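# Lift the carton with both hands and hold it

## Task

Grip the carton between the two hands and raise the whole carton at least three fingers' width above the table. Keep it motionless in the air, touching nothing but the hands, at the end. The task fails if any motor of either hand still shows moving in hand_stopped_by at that point. Nothing may be pushed or knocked off the table.

## Robot and tools

Robot: a humanoid upper body on a stand past the table's -x edge, facing about +x, with two arms. left_arm is on the +y side and carries a left hand. right_arm is on the -y side and carries a right hand. Each hand has five fingers and six motors: little, ring, middle, index, thumb_bend, thumb_turn.

Scene frame, used in results: metres. The table top is z = 0 and +z is up. +x runs across the table away from the robot, and the table's near edge is at x = 0.18. The shoulders sit about 0.29-0.42 m above the table, about 0.06 m forward of the pelvis and 0.10 m to either side. A hand point can reach at most 0.62 m from its shoulder. Printed positions get less accurate at long reach.

Hand point: a point 0.05 m in front of the palm, where index pad and thumb tip would meet in a pinch. Its local axes are +z along the straight fingers, +y out of the palm, and +x across the palm. On the right hand +x points away from the thumb; on the left hand it points toward the thumb. Straight fingers extend 0.06-0.07 m past the point. A wrist bracket on the little-finger side sticks out 0.03 m beyond the point along +y and 0.11 m across, and it can collide. With the thumb turned fully in front of the palm, a hand can wrap an object 0.035-0.08 m wide. Turn the thumb before contact.

Row layout (used by both motion tools): one flat list of 28 numbers, each in [-1, 1], always covering both arms. The order is left_arm dx, dy, dz, rx, ry, rz, then left_gripper little, ring, middle, index, thumb_bend, thumb_turn, force_limit, speed, then the same 14 for right_arm and right_gripper. dx..rz are an offset, not a pose. They are measured in that hand point's own axes, from its measured pose at the start of the action (for a move, from the pose in the last result that showed one). 1.0 equals 0.6 m or 180 degrees. rx, ry, rz form a single rotation vector. Finger numbers are absolute targets: +1 open/straight and -1 fully curled. thumb_bend uses +1 straight and -1 bent. thumb_turn uses +1 beside the palm and -1 in front of it. A pinch is about index -0.22, thumb_bend -0.75, thumb_turn -0.57. force_limit maps -1..+1 to about 0..10 N at the fingertip (0..15 N for the two thumb motors) and only stops closing motors. speed maps -1..+1 to nearly zero up to full speed, where a full stroke takes 0.6 s. For a soft grip, close with speed -0.9 or lower. Hand numbers are always applied; to keep a hand unchanged, resend its last eight numbers, or before any, its hand_measured six plus hand_force_limit and hand_speed.

Tools:
- execute_actions(actions): a list of actions. Each action is up to 15 rows, one per 1/30 s step, and the last row is held to fill 15 steps (0.5 s). Every row's offset is from the action's start pose, not from the prior row. An empty list returns state and images only.
- move(target, speed, blocking): target is one 28-number row. Each hand point travels in a straight line toward the offset pose, and both arms finish together in 0.5-10 s. speed is the path's top speed in m/s, 0.002-0.5, default 0.25, with turning up to twice that in rad/s. Paths do not avoid obstacles or the other arm, and hands may overshoot, especially with an outstretched arm. Faster moves and targets set deeper past a contact press harder. blocking=false returns after 0.5 s. Until the move has ended, other moves and actions are refused; use wait or stop.
- wait(seconds): 0-10, holds the last commands.
- stop(): brakes a running move; braking needs room.
- zoom_image(camera, region): camera is cam_high, cam_left_wrist or cam_right_wrist (each 504x504). region is [x0, y0, x1, y1] in pixels from the top-left, at most 504 by 504.
- show_instructions(): shows the scene's reference images (a five-finger left hand diagram).
- finished_scene(scene): ends the scene after the last command is held.

Controller behaviour: each step the commanded pose is clipped to within 70 mm and 16 degrees of the measured pose. Large offsets therefore take several actions, and an arm only continues up to its last clipped pose. Position wins over orientation when both cannot be met. For an arm that should stay put, send the offset back to its wanted pose in a reply's first call, then zeros.

Result lines: per arm, end_effector_position and end_effector_quat_wxyz in the scene frame, and a Hand target line showing where the controller is driving. For the hands there are six-value lists in motor order. hand_measured gives positions on the command scale. hand_stopped_by gives one of moving, target, force, stalled or fault. hand_load_n gives fingertip loads, positive when pushed open; loads dropping to near 0 mean the grip was lost. hand_force_limit and hand_speed echo the settings. A move adds a move: line with its ending (done, off_target, moving, held, fault) and limits (paced = pose clipped, held = steps blocked, after which the arm may jump quickly), plus distance to target. pose unreachable means a clearance check altered that arm's command.

Hand motors start only when their target changes by 0.01 or more. They lock at the target, at force_limit, or as stalled after pushing against a block. To squeeze harder, raise force_limit and send a target further closed than measured. To loosen, send one more open than measured.

Avoid: the arms striking or pressing on each other (any part, fingers and bracket included); joint torque reaching limits (22 N m, wrist pitch and yaw 4.4 N m, held load included), which halts that arm for 10 s; long heavy holds that overheat motors (warning from 90 °C, arm drops at 120 °C); fast impacts; dropping or knocking anything off the table.

Each tool is called after "Request:" as name(argument=value, ...) on one line, values as JSON.

Reference images:

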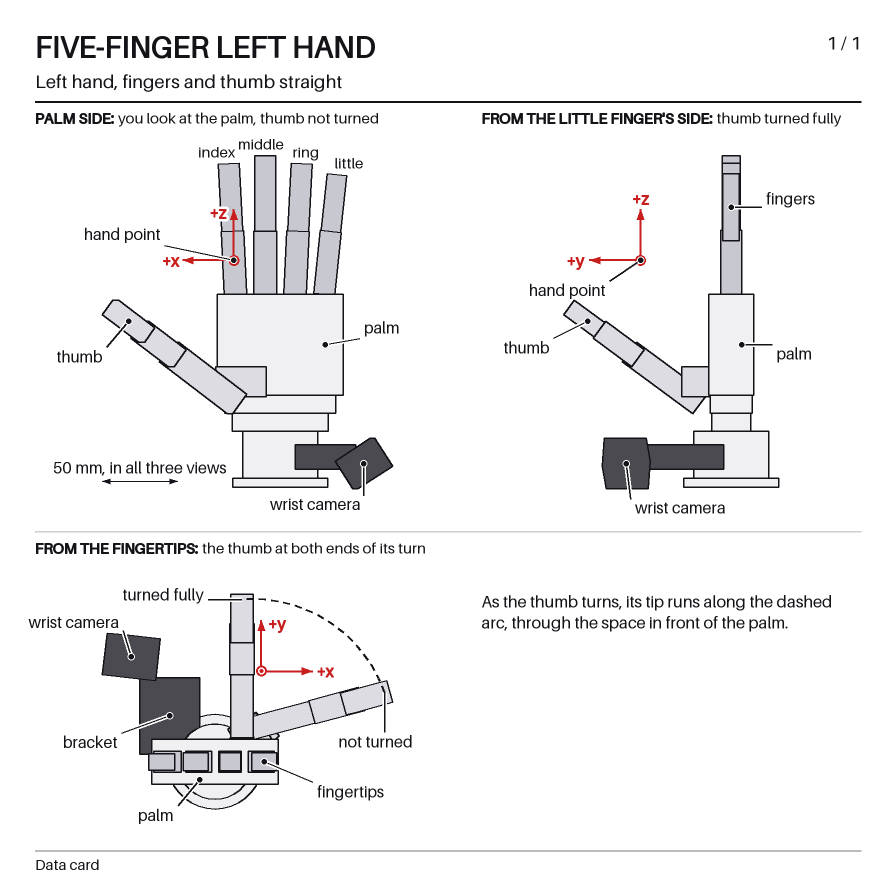

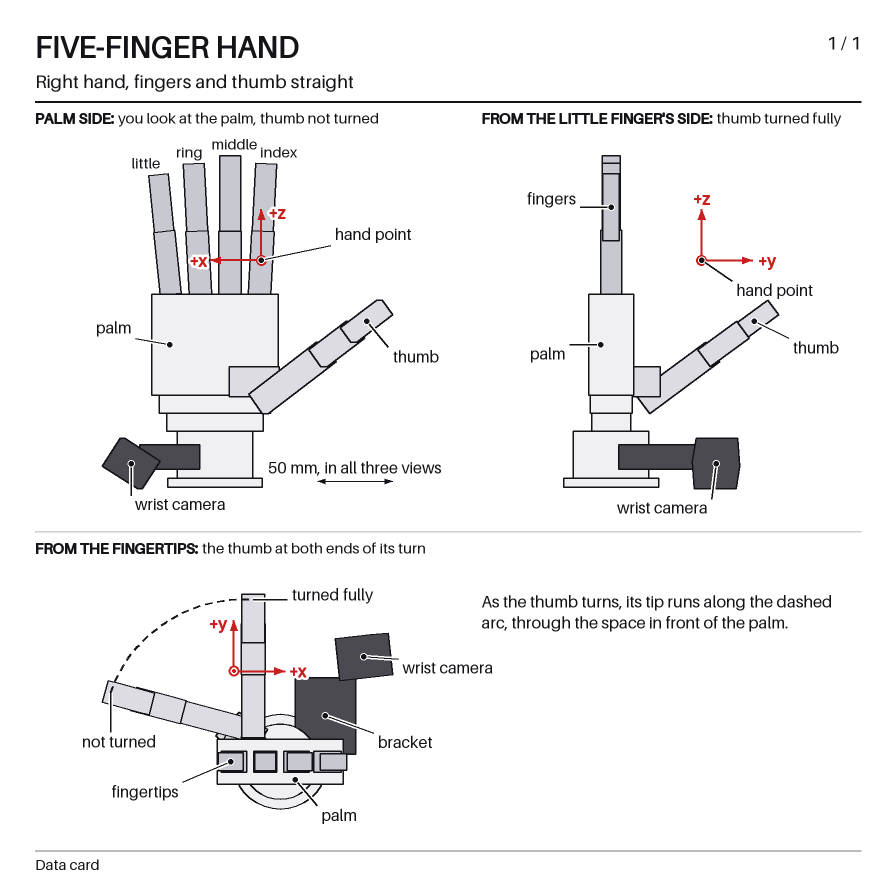

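## Session

Request:
execute_actions(actions=[])

Scene clock: 0.00 s.
left_arm: end_effector_position=(+0.0849, +0.1576, +0.4877) hand_measured=(+1.000, +1.000, +1.000, +1.000, +1.000, +1.000) hand_load_n=(+0.0, +0.0, +0.0, +0.0, +0.0, +0.0) hand_stopped_by=(target, target, target, target, target, target) hand_force_limit=0.00 hand_speed=-0.80 end_effector_quat_wxyz=(+0.003, -0.029, -0.124, +0.992) | right_arm: end_effector_position=(+0.1934, -0.0580, +0.4412) hand_measured=(+1.000, +1.000, +1.000, +1.000, +1.000, +1.000) hand_load_n=(+0.0, +0.0, +0.0, +0.0, +0.0, +0.0) hand_stopped_by=(target, target, target, target, target, target) hand_force_limit=0.00 hand_speed=-0.80 end_effector_quat_wxyz=(+0.957, -0.219, +0.121, +0.148)
Joint positions: left_arm=[-0.167  0.563  0.253 -0.646 -0.603 -1.014 -0.215] | right_arm=[-0.037 -0.455 -0.187 -0.464  0.555 -0.963  0.425]
Joint velocities: left_arm=[-0.006  0.006  0.012  0.     0.005  0.     0.   ] | right_arm=[-0.003 -0.006  0.012  0.    -0.005  0.     0.   ]
Motor temperatures (°C, as the motors report them): left_arm=[33 28 34 35 29 23 19] | right_arm=[32 40 27 31 27 19 23]
Hand target (left_arm): +0.085, +0.158, +0.488; +0.003, -0.029, -0.124, +0.992
Hand target (right_arm): +0.193, -0.058, +0.441; +0.957, -0.219, +0.121, +0.148

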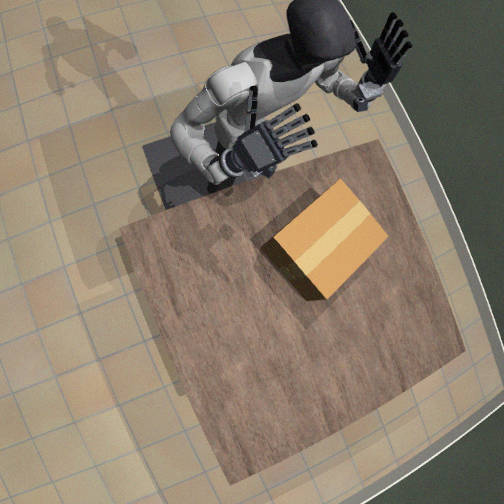

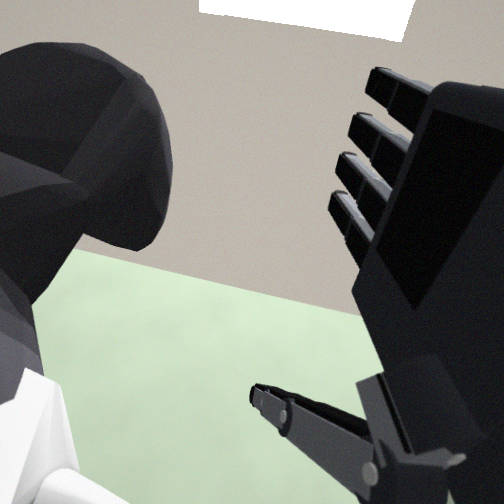

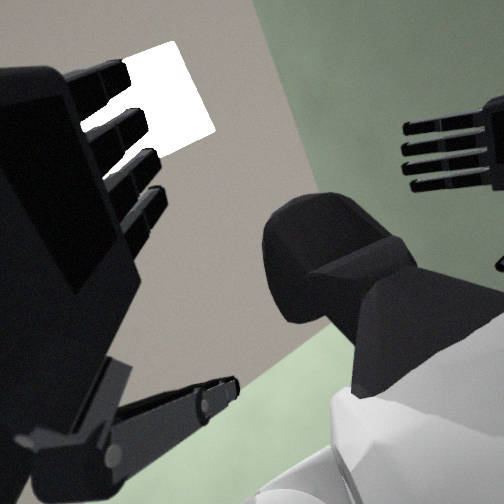

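Request:
zoom_image(camera="cam_high", region=[200, 100, 440, 340])

Request:
zoom_image(camera="cam_high", region=[100, 0, 440, 340])

Region (200, 100, 440, 340) of cam_high's 504x504 image, scaled by 2.100, with more detail than that image has.

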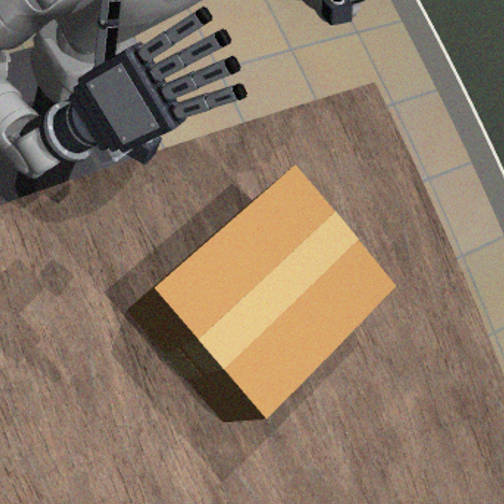

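Region (100, 0, 440, 340) of cam_high's 504x504 image, scaled by 1.482, with more detail than that image has.

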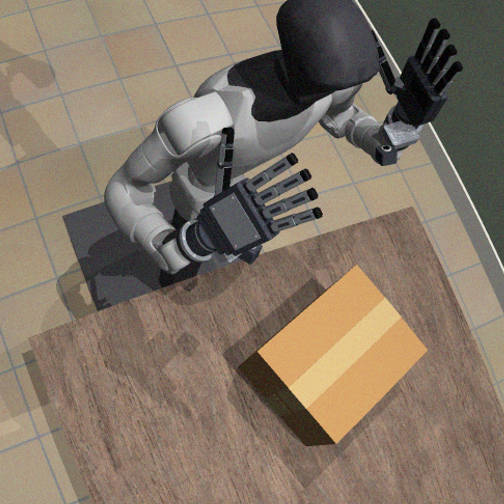

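Request:
move(target=[-0.451,-0.025,-0.374,0.154,-0.687,-0.018,1,1,1,1,1,1,0,-0.8,0.493,-0.107,-0.168,0.070,0.558,0.1265,1,1,1,1,1,1,0,-0.8], speed=0.4)

Scene clock: 5.90 s.
left_arm: end_effector_position=(+0.3705, +0.2213, +0.2936) hand_measured=(+1.000, +1.000, +1.000, +1.000, +1.000, +1.000) hand_load_n=(+0.0, +0.0, +0.0, +0.0, +0.0, +0.0) hand_stopped_by=(target, target, target, target, target, target) hand_force_limit=0.00 hand_speed=-0.80 end_effector_quat_wxyz=(-0.066, +0.844, +0.140, +0.514) | right_arm: end_effector_position=(+0.4697, -0.0804, +0.2929) hand_measured=(+1.000, +1.000, +1.000, +1.000, +1.000, +1.000) hand_load_n=(+0.0, +0.0, +0.0, +0.0, +0.0, +0.0) hand_stopped_by=(target, target, target, target, target, target) hand_force_limit=0.00 hand_speed=-0.80 end_effector_quat_wxyz=(+0.497, -0.148, +0.852, +0.076)
Joint positions: left_arm=[-0.524  1.266 -0.053 -0.702 -1.98   0.577  1.253] | right_arm=[-0.696 -1.301  0.159 -0.109  1.529  0.81  -0.261]
Joint velocities: left_arm=[ 0.005 -0.044  0.015  0.002 -0.003  0.045  0.035] | right_arm=[-0.002  0.002  0.009 -0.003  0.     0.002  0.   ]
Motor temperatures (°C, as the motors report them): left_arm=[33 28 34 35 29 23 19] | right_arm=[32 40 27 32 27 20 23]
Hand target (left_arm): +0.370, +0.220, +0.294; -0.064, +0.844, +0.139, +0.513
Hand target (right_arm): +0.469, -0.080, +0.292; +0.495, -0.147, +0.852, +0.079
Off the commanded pose (left_arm): 0.005 m, 3 deg.
Off the commanded pose (right_arm): 0.011 m, 1 deg.
joint sent to its limit (left arm) — the command would take joint 5 (wrist roll) past its lower limit, so that joint was sent only as far as its limit.
move: off_target (left_arm, right_arm)

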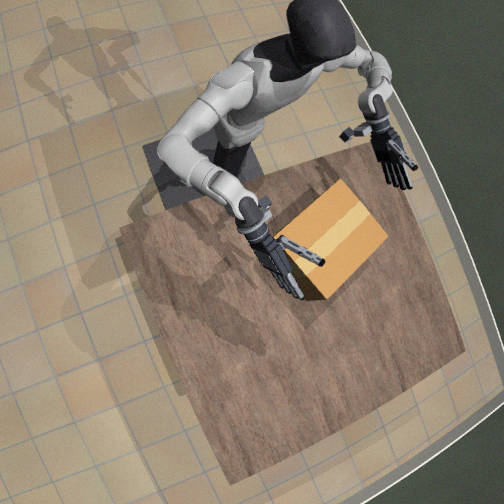

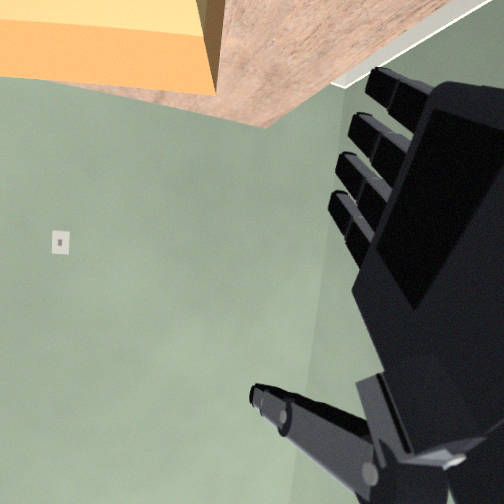

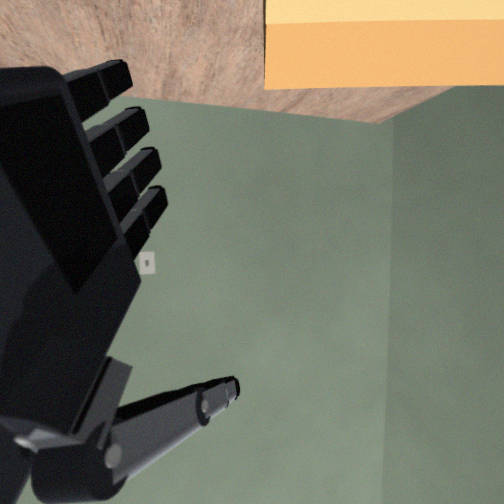

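Request:
move(target=[-0.232,0.06,0.147,0.006,-0.013,0.008,1,1,1,1,1,1,0,-0.8,0.2245,0.045,0.155,0.003,0.002,0.008,1,1,1,1,1,1,0,-0.8], speed=0.2)

Scene clock: 7.87 s.
left_arm: end_effector_position=(+0.3928, +0.1939, +0.1250) hand_measured=(+1.000, +1.000, +1.000, +1.000, +1.000, +1.000) hand_load_n=(+0.0, +0.0, +0.0, +0.0, +0.0, +0.0) hand_stopped_by=(target, target, target, target, target, target) hand_force_limit=0.00 hand_speed=-0.80 end_effector_quat_wxyz=(-0.082, +0.857, +0.139, +0.489) | right_arm: end_effector_position=(+0.4804, -0.0607, +0.1285) hand_measured=(+1.000, +1.000, +1.000, +1.000, +1.000, +1.000) hand_load_n=(+0.0, +0.0, +0.0, +0.0, +0.0, +0.0) hand_stopped_by=(target, target, target, target, target, target) hand_force_limit=0.00 hand_speed=-0.80 end_effector_quat_wxyz=(+0.493, -0.119, +0.858, +0.076)
Joint positions: left_arm=[-0.37   0.757 -0.538 -0.286 -1.09   0.354  0.924] | right_arm=[-0.55  -0.801  0.455  0.256  1.     0.311 -0.139]
Joint velocities: left_arm=[ 0.005 -0.009 -0.006 -0.011 -0.018  0.     0.   ] | right_arm=[-0.002  0.    -0.003  0.002 -0.003  0.     0.   ]
Motor temperatures (°C, as the motors report them): left_arm=[33 28 34 35 29 23 19] | right_arm=[33 41 27 32 27 20 23]
Hand target (left_arm): +0.394, +0.194, +0.126; -0.082, +0.856, +0.138, +0.491
Hand target (right_arm): +0.481, -0.061, +0.129; +0.494, -0.120, +0.858, +0.075
Off the commanded pose (left_arm): 0.010 m, 1 deg.
Off the commanded pose (right_arm): 0.009 m, 2 deg.
move: off_target (left_arm, right_arm)

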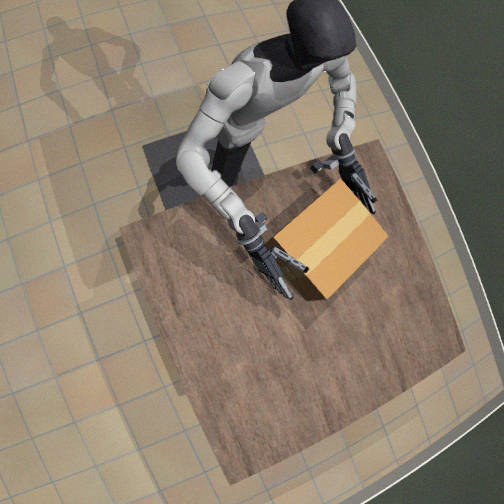

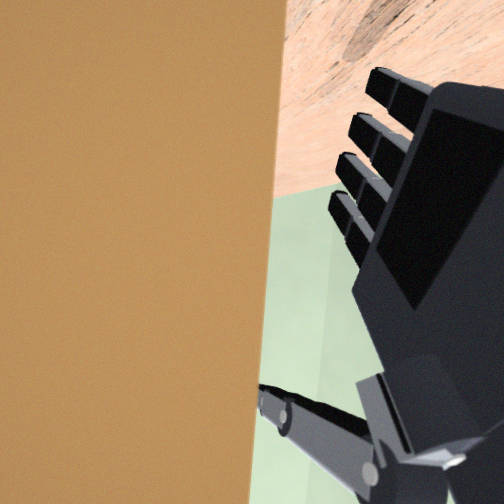

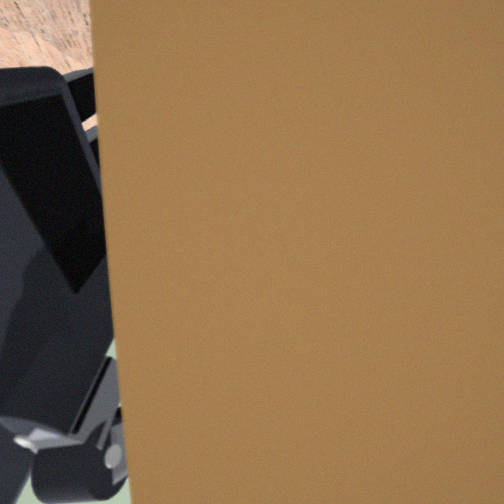

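Request:
zoom_image(camera="cam_high", region=[220, 130, 400, 310])

Region (220, 130, 400, 310) of cam_high's 504x504 image, scaled by 2.800, with more detail than that image has.

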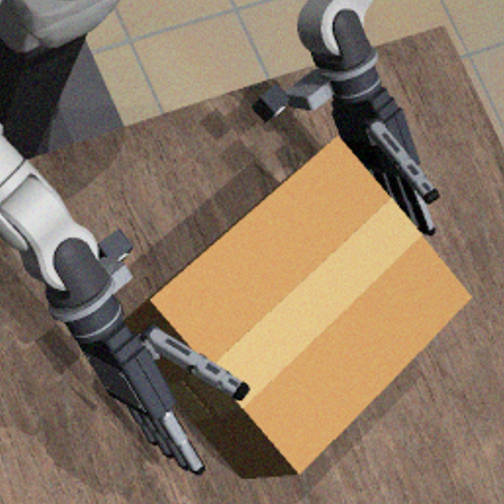

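Request:
move(target=[0.0245,0.1,0.009,0,0,0,1,1,1,1,1,1,0,-0.8,-0.009,0.08,-0.005,-0.006,0,-0.008,1,1,1,1,1,1,0,-0.8], speed=0.06)

Scene clock: 9.90 s.
left_arm: end_effector_position=(+0.4192, +0.1727, +0.1259) hand_measured=(+1.000, +1.000, +1.000, +1.000, +1.000, +1.000) hand_load_n=(+0.0, +0.0, +0.0, +0.0, +0.0, +0.0) hand_stopped_by=(target, target, target, target, target, target) hand_force_limit=0.00 hand_speed=-0.80 end_effector_quat_wxyz=(-0.122, +0.854, +0.161, +0.479) | right_arm: end_effector_position=(+0.4749, -0.0446, +0.1279) hand_measured=(+1.000, +1.000, +1.000, +1.000, +1.000, +1.000) hand_load_n=(+0.0, +0.0, +0.0, +0.0, +0.0, +0.0) hand_stopped_by=(target, target, target, target, target, target) hand_force_limit=0.00 hand_speed=-0.80 end_effector_quat_wxyz=(+0.490, -0.118, +0.863, +0.039)
Joint positions: left_arm=[-0.545  0.572 -0.612 -0.165 -1.071  0.421  1.125] | right_arm=[-0.55  -0.774  0.474  0.116  1.     0.4   -0.342]
Joint velocities: left_arm=[-0.011 -0.009 -0.003  0.002  0.005  0.     0.011] | right_arm=[ 0.011  0.017 -0.005 -0.017 -0.002  0.    -0.002]
Motor temperatures (°C, as the motors report them): left_arm=[34 28 34 35 29 23 19] | right_arm=[34 41 27 32 27 20 23]
Hand target (left_arm): +0.421, +0.142, +0.133; -0.081, +0.858, +0.143, +0.486
Hand target (right_arm): +0.465, -0.016, +0.134; +0.491, -0.136, +0.857, +0.078
Off the commanded pose (left_arm): 0.033 m, 5 deg.
Off the commanded pose (right_arm): 0.032 m, 5 deg.
move: off_target (left_arm, right_arm)

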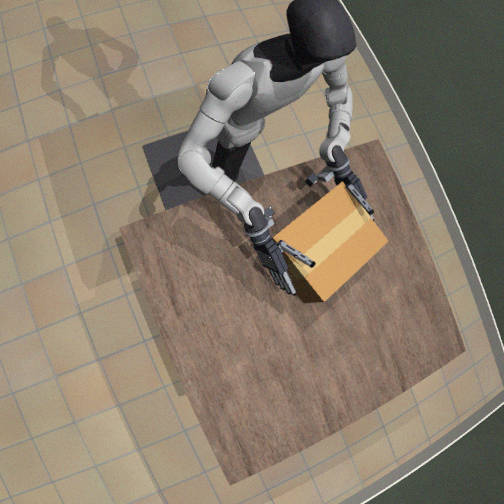

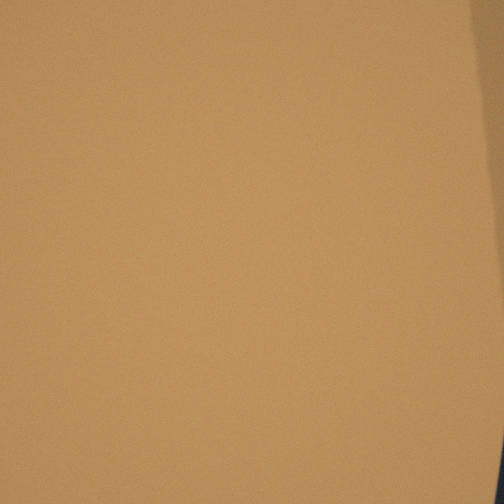

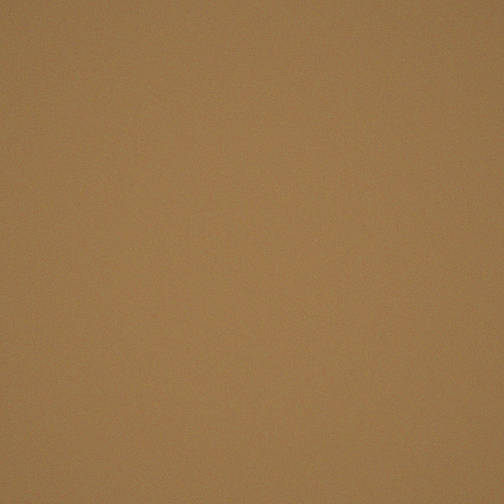

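Request:
zoom_image(camera="cam_high", region=[230, 140, 400, 310])

Region (230, 140, 400, 310) of cam_high's 504x504 image, scaled by 2.965, with more detail than that image has.

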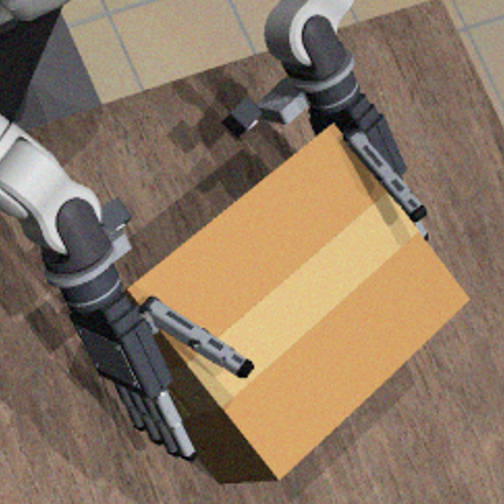

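Request:
move(target=[0.0486,-0.01,-0.029,-0.052,0.006,0.011,1,1,1,1,1,1,0,-0.8,-0.0456,-0.0125,-0.0276,-0.027,-0.007,0.002,1,1,1,1,1,1,0,-0.8], speed=0.1)

Request:
zoom_image(camera="cam_high", region=[230, 140, 400, 310])

Scene clock: 12.07 s.
left_arm: end_effector_position=(+0.4187, +0.1760, +0.1623) hand_measured=(+1.000, +1.000, +1.000, +1.000, +1.000, +1.000) hand_load_n=(+0.0, +0.0, +0.0, +0.0, +0.0, +0.0) hand_stopped_by=(target, target, target, target, target, target) hand_force_limit=0.00 hand_speed=-0.80 end_effector_quat_wxyz=(-0.063, +0.858, +0.105, +0.499) | right_arm: end_effector_position=(+0.4762, -0.0496, +0.1601) hand_measured=(+1.000, +1.000, +1.000, +1.000, +1.000, +1.000) hand_load_n=(+0.0, +0.0, +0.0, +0.0, +0.0, +0.0) hand_stopped_by=(target, target, target, target, target, target) hand_force_limit=0.00 hand_speed=-0.80 end_effector_quat_wxyz=(+0.495, -0.138, +0.854, +0.076)
Joint positions: left_arm=[-0.551  0.773 -0.515 -0.292 -1.216  0.5    0.943] | right_arm=[-0.566 -0.88   0.416  0.082  1.072  0.442 -0.215]
Joint velocities: left_arm=[-0.002 -0.008 -0.008  0.003  0.011  0.     0.   ] | right_arm=[-0.003 -0.003  0.012 -0.008  0.014  0.002  0.   ]
Motor temperatures (°C, as the motors report them): left_arm=[34 28 34 36 29 23 19] | right_arm=[34 41 27 32 27 20 24]
Hand target (left_arm): +0.419, +0.175, +0.163; -0.060, +0.858, +0.104, +0.498
Hand target (right_arm): +0.476, -0.049, +0.161; +0.495, -0.138, +0.854, +0.080
Off the commanded pose (left_arm): 0.003 m, 0 deg.
Off the commanded pose (right_arm): 0.001 m, 0 deg.
move: done

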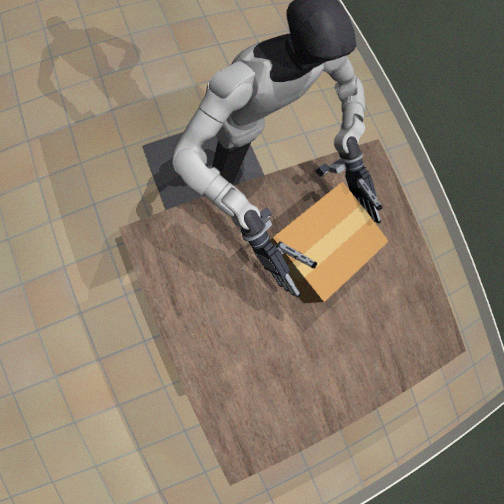

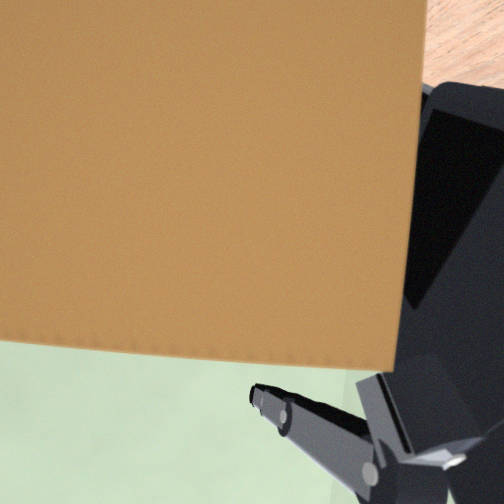

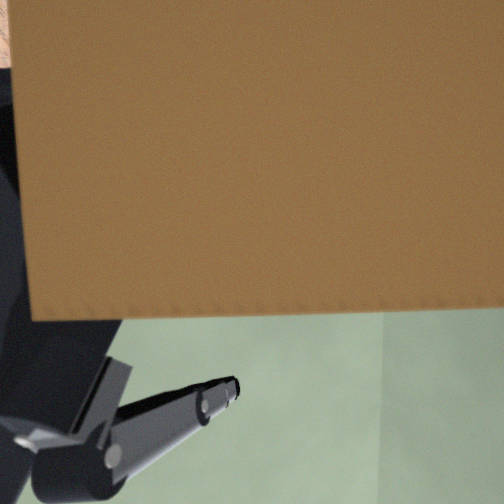

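Region (230, 140, 400, 310) of cam_high's 504x504 image, scaled by 2.965, with more detail than that image has.

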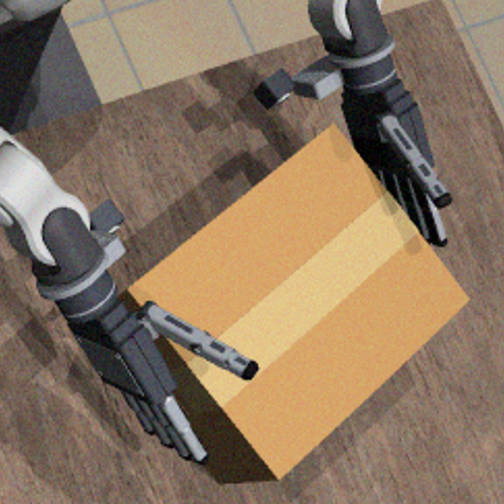

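Request:
move(target=[0,0.11,0,0,0,0,1,1,1,1,1,1,0,-0.8,0.01,0.097,0.006,0,0,0,1,1,1,1,1,1,0,-0.8], speed=0.06)

Request:
zoom_image(camera="cam_high", region=[230, 140, 400, 310])

Scene clock: 13.57 s.
left_arm: end_effector_position=(+0.4338, +0.1563, +0.1572) hand_measured=(+1.000, +1.000, +1.000, +1.000, +1.000, +1.000) hand_load_n=(+0.0, +0.0, +0.0, +0.0, +0.0, +0.0) hand_stopped_by=(target, target, target, target, target, target) hand_force_limit=0.00 hand_speed=-0.80 end_effector_quat_wxyz=(-0.122, +0.851, +0.132, +0.494) | right_arm: end_effector_position=(+0.4749, -0.0338, +0.1529) hand_measured=(+1.000, +1.000, +1.000, +1.000, +1.000, +1.000) hand_load_n=(+0.0, +0.0, +0.0, +0.0, +0.0, +0.0) hand_stopped_by=(target, target, target, target, target, target) hand_force_limit=0.00 hand_speed=-0.80 end_effector_quat_wxyz=(+0.505, -0.117, +0.855, +0.021)
Joint positions: left_arm=[-0.666  0.574 -0.618 -0.197 -1.138  0.517  1.185] | right_arm=[-0.572 -0.792  0.461 -0.024  1.046  0.48  -0.491]
Joint velocities: left_arm=[-0.005 -0.003  0.005 -0.003 -0.002  0.     0.   ] | right_arm=[ 0.003  0.015 -0.015  0.     0.005  0.    -0.002]
Motor temperatures (°C, as the motors report them): left_arm=[35 28 34 36 29 23 19] | right_arm=[35 41 27 32 27 20 24]
Hand target (left_arm): +0.431, +0.114, +0.160; -0.062, +0.860, +0.109, +0.495
Hand target (right_arm): +0.456, +0.003, +0.152; +0.493, -0.139, +0.855, +0.075
Off the commanded pose (left_arm): 0.045 m, 7 deg.
Off the commanded pose (right_arm): 0.043 m, 7 deg.
move: off_target (left_arm, right_arm)

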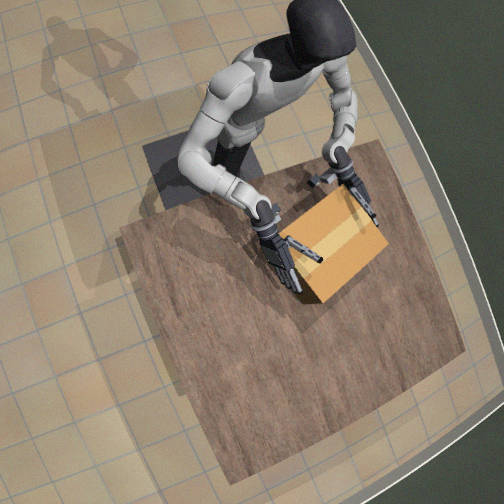

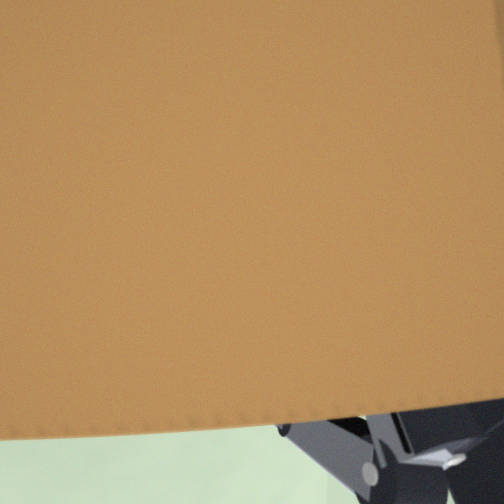

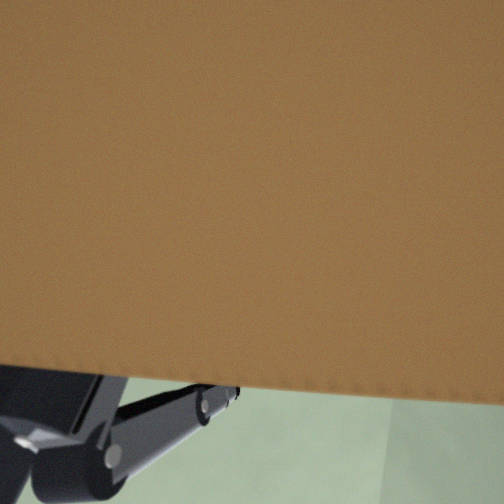

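Region (230, 140, 400, 310) of cam_high's 504x504 image, scaled by 2.965, with more detail than that image has.

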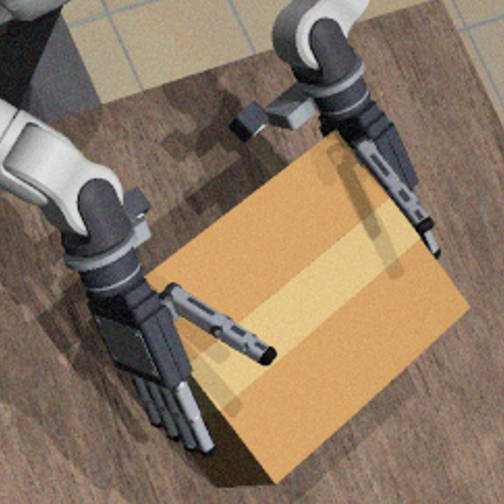

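Request:
execute_actions(actions=[[[-0.005,0.063,-0.030,-0.045,-0.005,-0.006,1,1,1,1,1,1,0,-0.8,0.005,0.067,-0.017,-0.040,0.003,0.005,1,1,1,1,1,1,0,-0.8],[-0.005,0.063,-0.030,-0.05,-0.005,-0.006,1,1,1,1,1,1,0,-0.8,0.005,0.067,-0.017,-0.043,0.003,0.005,1,1,1,1,1,1,0,-0.8],[-0.005,0.063,-0.031,-0.055,-0.005,-0.006,1,1,1,1,1,1,0,-0.8,0.005,0.067,-0.018,-0.047,0.003,0.005,1,1,1,1,1,1,0,-0.8],[-0.005,0.063,-0.031,-0.06,-0.005,-0.006,1,1,1,1,1,1,0,-0.8,0.005,0.067,-0.018,-0.05,0.003,0.005,1,1,1,1,1,1,0,-0.8],[-0.005,0.063,-0.032,-0.064,-0.005,-0.006,1,1,1,1,1,1,0,-0.8,0.005,0.067,-0.019,-0.053,0.003,0.005,1,1,1,1,1,1,0,-0.8],[-0.005,0.063,-0.032,-0.068,-0.005,-0.006,1,1,1,1,1,1,0,-0.8,0.005,0.067,-0.019,-0.056,0.003,0.005,1,1,1,1,1,1,0,-0.8],[-0.005,0.063,-0.033,-0.072,-0.005,-0.006,1,1,1,1,1,1,0,-0.8,0.005,0.067,-0.02,-0.059,0.003,0.005,1,1,1,1,1,1,0,-0.8],[-0.005,0.063,-0.033,-0.076,-0.005,-0.006,1,1,1,1,1,1,0,-0.8,0.005,0.067,-0.02,-0.062,0.003,0.005,1,1,1,1,1,1,0,-0.8],[-0.005,0.063,-0.034,-0.08,-0.005,-0.006,1,1,1,1,1,1,0,-0.8,0.005,0.067,-0.021,-0.066,0.003,0.005,1,1,1,1,1,1,0,-0.8]]])

Request:
execute_actions(actions=[])

Request:
zoom_image(camera="cam_high", region=[230, 140, 400, 310])

Scene clock: 14.80 s.
left_arm: end_effector_position=(+0.4321, +0.1484, +0.1616) hand_measured=(+1.000, +1.000, +1.000, +1.000, +1.000, +1.000) hand_load_n=(+0.0, +0.0, +0.0, +0.0, +0.0, +0.0) hand_stopped_by=(target, target, target, target, target, target) hand_force_limit=0.00 hand_speed=-0.80 end_effector_quat_wxyz=(-0.062, +0.855, +0.099, +0.506) | right_arm: end_effector_position=(+0.4700, -0.0299, +0.1548) hand_measured=(+1.000, +1.000, +1.000, +1.000, +1.000, +1.000) hand_load_n=(+0.0, +0.0, +0.0, +0.0, +0.0, +0.0) hand_stopped_by=(target, target, target, target, target, target) hand_force_limit=0.00 hand_speed=-0.80 end_effector_quat_wxyz=(+0.499, -0.144, +0.853, +0.061)
Joint positions: left_arm=[-0.634  0.661 -0.594 -0.22  -1.162  0.491  0.989] | right_arm=[-0.572 -0.829  0.455  0.016  1.047  0.459 -0.332]
Joint velocities: left_arm=[ 0.003 -0.005  0.006  0.008  0.006 -0.012 -0.028] | right_arm=[-0.006 -0.012 -0.018  0.012 -0.002 -0.001  0.029]
Motor temperatures (°C, as the motors report them): left_arm=[35 28 34 36 29 23 20] | right_arm=[35 41 27 33 27 20 24]
Hand target (left_arm): +0.427, +0.115, +0.163; -0.009, +0.861, +0.078, +0.502
Hand target (right_arm): +0.453, +0.002, +0.154; +0.486, -0.162, +0.851, +0.113
Off the commanded pose (left_arm): 0.035 m, 7 deg.
Off the commanded pose (right_arm): 0.037 m, 6 deg.

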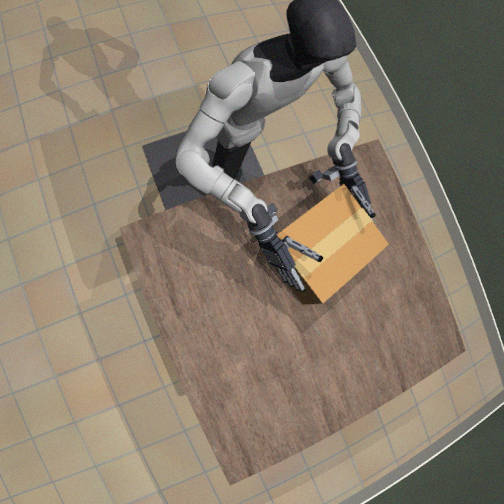

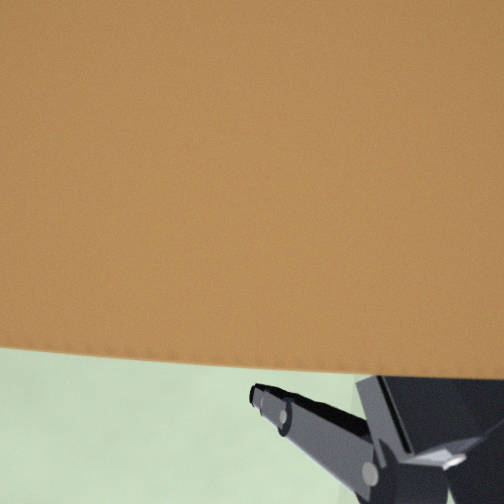

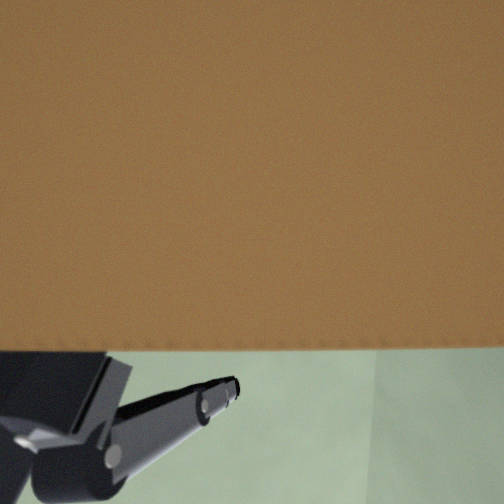

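Scene clock: 14.80 s.
left_arm: end_effector_position=(+0.4321, +0.1484, +0.1616) hand_measured=(+1.000, +1.000, +1.000, +1.000, +1.000, +1.000) hand_load_n=(+0.0, +0.0, +0.0, +0.0, +0.0, +0.0) hand_stopped_by=(target, target, target, target, target, target) hand_force_limit=0.00 hand_speed=-0.80 end_effector_quat_wxyz=(-0.062, +0.855, +0.099, +0.506) | right_arm: end_effector_position=(+0.4700, -0.0299, +0.1548) hand_measured=(+1.000, +1.000, +1.000, +1.000, +1.000, +1.000) hand_load_n=(+0.0, +0.0, +0.0, +0.0, +0.0, +0.0) hand_stopped_by=(target, target, target, target, target, target) hand_force_limit=0.00 hand_speed=-0.80 end_effector_quat_wxyz=(+0.499, -0.144, +0.853, +0.061)
Joint positions: left_arm=[-0.634  0.661 -0.594 -0.22  -1.162  0.491  0.989] | right_arm=[-0.572 -0.829  0.455  0.016  1.047  0.459 -0.332]
Joint velocities: left_arm=[ 0.003 -0.005  0.006  0.008  0.006 -0.012 -0.028] | right_arm=[-0.006 -0.012 -0.018  0.012 -0.002 -0.001  0.029]
Motor temperatures (°C, as the motors report them): left_arm=[35 28 34 36 29 23 20] | right_arm=[35 41 27 33 27 20 24]
Hand target (left_arm): +0.427, +0.115, +0.163; -0.009, +0.861, +0.078, +0.502
Hand target (right_arm): +0.453, +0.002, +0.154; +0.486, -0.162, +0.851, +0.113
Off the commanded pose (left_arm): 0.035 m, 7 deg.
Off the commanded pose (right_arm): 0.037 m, 6 deg.

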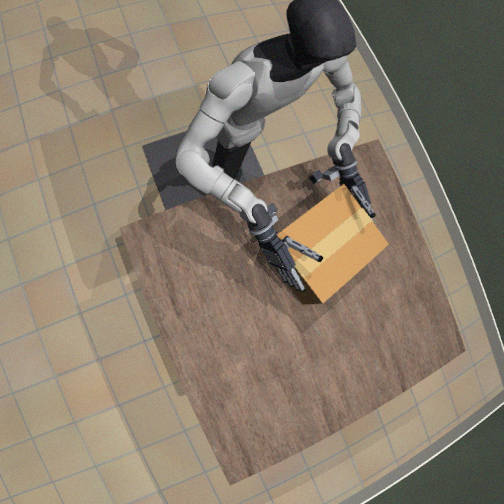

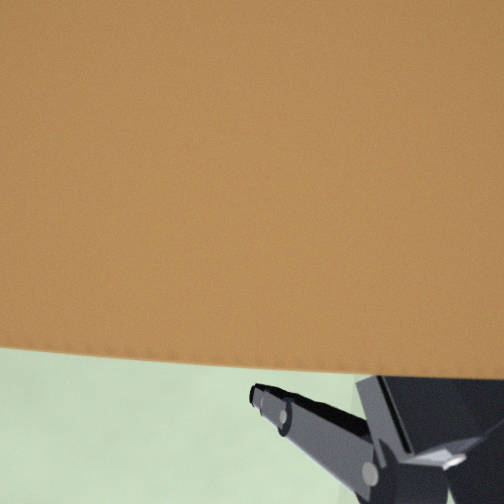

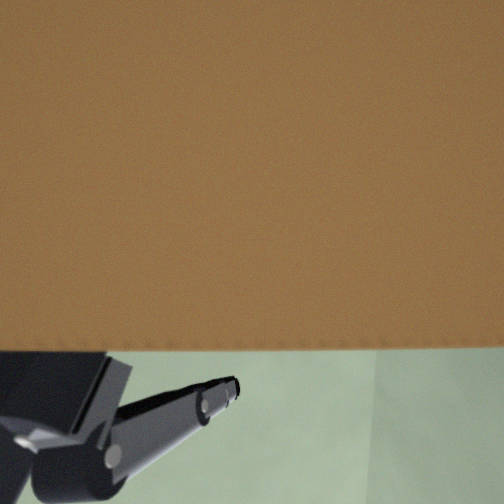

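Region (230, 140, 400, 310) of cam_high's 504x504 image, scaled by 2.965, with more detail than that image has.

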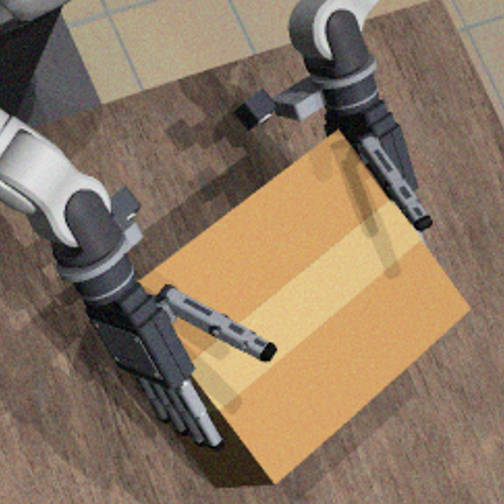

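Request:
execute_actions(actions=[[[-0.008,0.055,-0.020,-0.037,-0.006,-0.005,0.6,0.6,0.6,0.6,1,1,-0.75,-0.8,0.005,0.061,-0.010,-0.037,0.002,0.007,0.6,0.6,0.6,0.6,1,1,-0.75,-0.8],[-0.008,0.058,-0.021,-0.039,-0.006,-0.005,0.6,0.6,0.6,0.6,1,1,-0.75,-0.8,0.005,0.064,-0.011,-0.039,0.002,0.007,0.6,0.6,0.6,0.6,1,1,-0.75,-0.8],[-0.008,0.061,-0.021,-0.041,-0.006,-0.005,0.6,0.6,0.6,0.6,1,1,-0.75,-0.8,0.005,0.067,-0.011,-0.041,0.002,0.007,0.6,0.6,0.6,0.6,1,1,-0.75,-0.8],[-0.008,0.064,-0.022,-0.043,-0.006,-0.005,0.6,0.6,0.6,0.6,1,1,-0.75,-0.8,0.005,0.070,-0.012,-0.043,0.002,0.007,0.6,0.6,0.6,0.6,1,1,-0.75,-0.8],[-0.008,0.067,-0.022,-0.045,-0.006,-0.005,0.6,0.6,0.6,0.6,1,1,-0.75,-0.8,0.005,0.073,-0.012,-0.045,0.002,0.007,0.6,0.6,0.6,0.6,1,1,-0.75,-0.8]]])

Scene clock: 15.80 s.
left_arm: end_effector_position=(+0.4320, +0.1485, +0.1618) hand_measured=(+0.902, +0.924, +0.946, +0.946, +1.000, +1.000) hand_load_n=(+2.5, +2.0, +0.5, +1.5, +0.0, +0.0) hand_stopped_by=(force, force, force, force, target, target) hand_force_limit=-0.75 hand_speed=-0.80 end_effector_quat_wxyz=(-0.059, +0.854, +0.097, +0.507) | right_arm: end_effector_position=(+0.4698, -0.0302, +0.1550) hand_measured=(+0.868, +0.892, +0.924, +0.946, +1.000, +1.000) hand_load_n=(+0.0, +3.0, +2.0, +1.0, +0.0, +0.0) hand_stopped_by=(moving, force, force, force, target, target) hand_force_limit=-0.75 hand_speed=-0.80 end_effector_quat_wxyz=(+0.498, -0.146, +0.852, +0.064)
Joint positions: left_arm=[-0.632  0.666 -0.594 -0.22  -1.161  0.485  0.977] | right_arm=[-0.571 -0.833  0.454  0.022  1.047  0.455 -0.317]
Joint velocities: left_arm=[-0.006  0.002  0.002 -0.006  0.003  0.     0.   ] | right_arm=[-0.002  0.014 -0.017 -0.002 -0.014  0.     0.   ]
Motor temperatures (°C, as the motors report them): left_arm=[35 28 34 36 29 23 20] | right_arm=[35 41 27 33 27 20 25]
Hand target (left_arm): +0.425, +0.107, +0.164; +0.003, +0.861, +0.070, +0.503
Hand target (right_arm): +0.448, +0.007, +0.155; +0.483, -0.170, +0.849, +0.126
Off the commanded pose (left_arm): 0.043 m, 8 deg.
Off the commanded pose (right_arm): 0.045 m, 8 deg.

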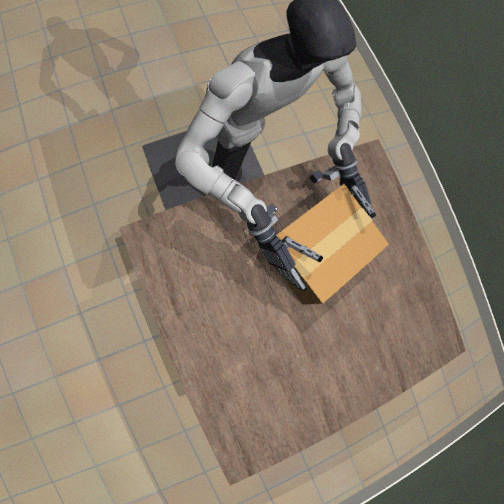

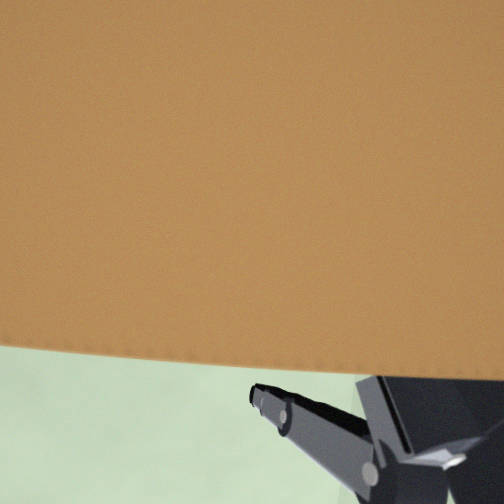

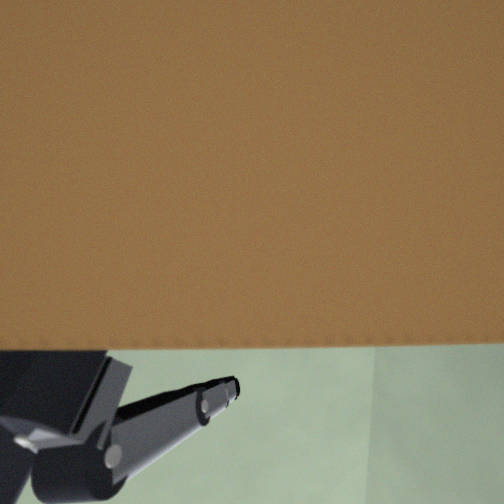

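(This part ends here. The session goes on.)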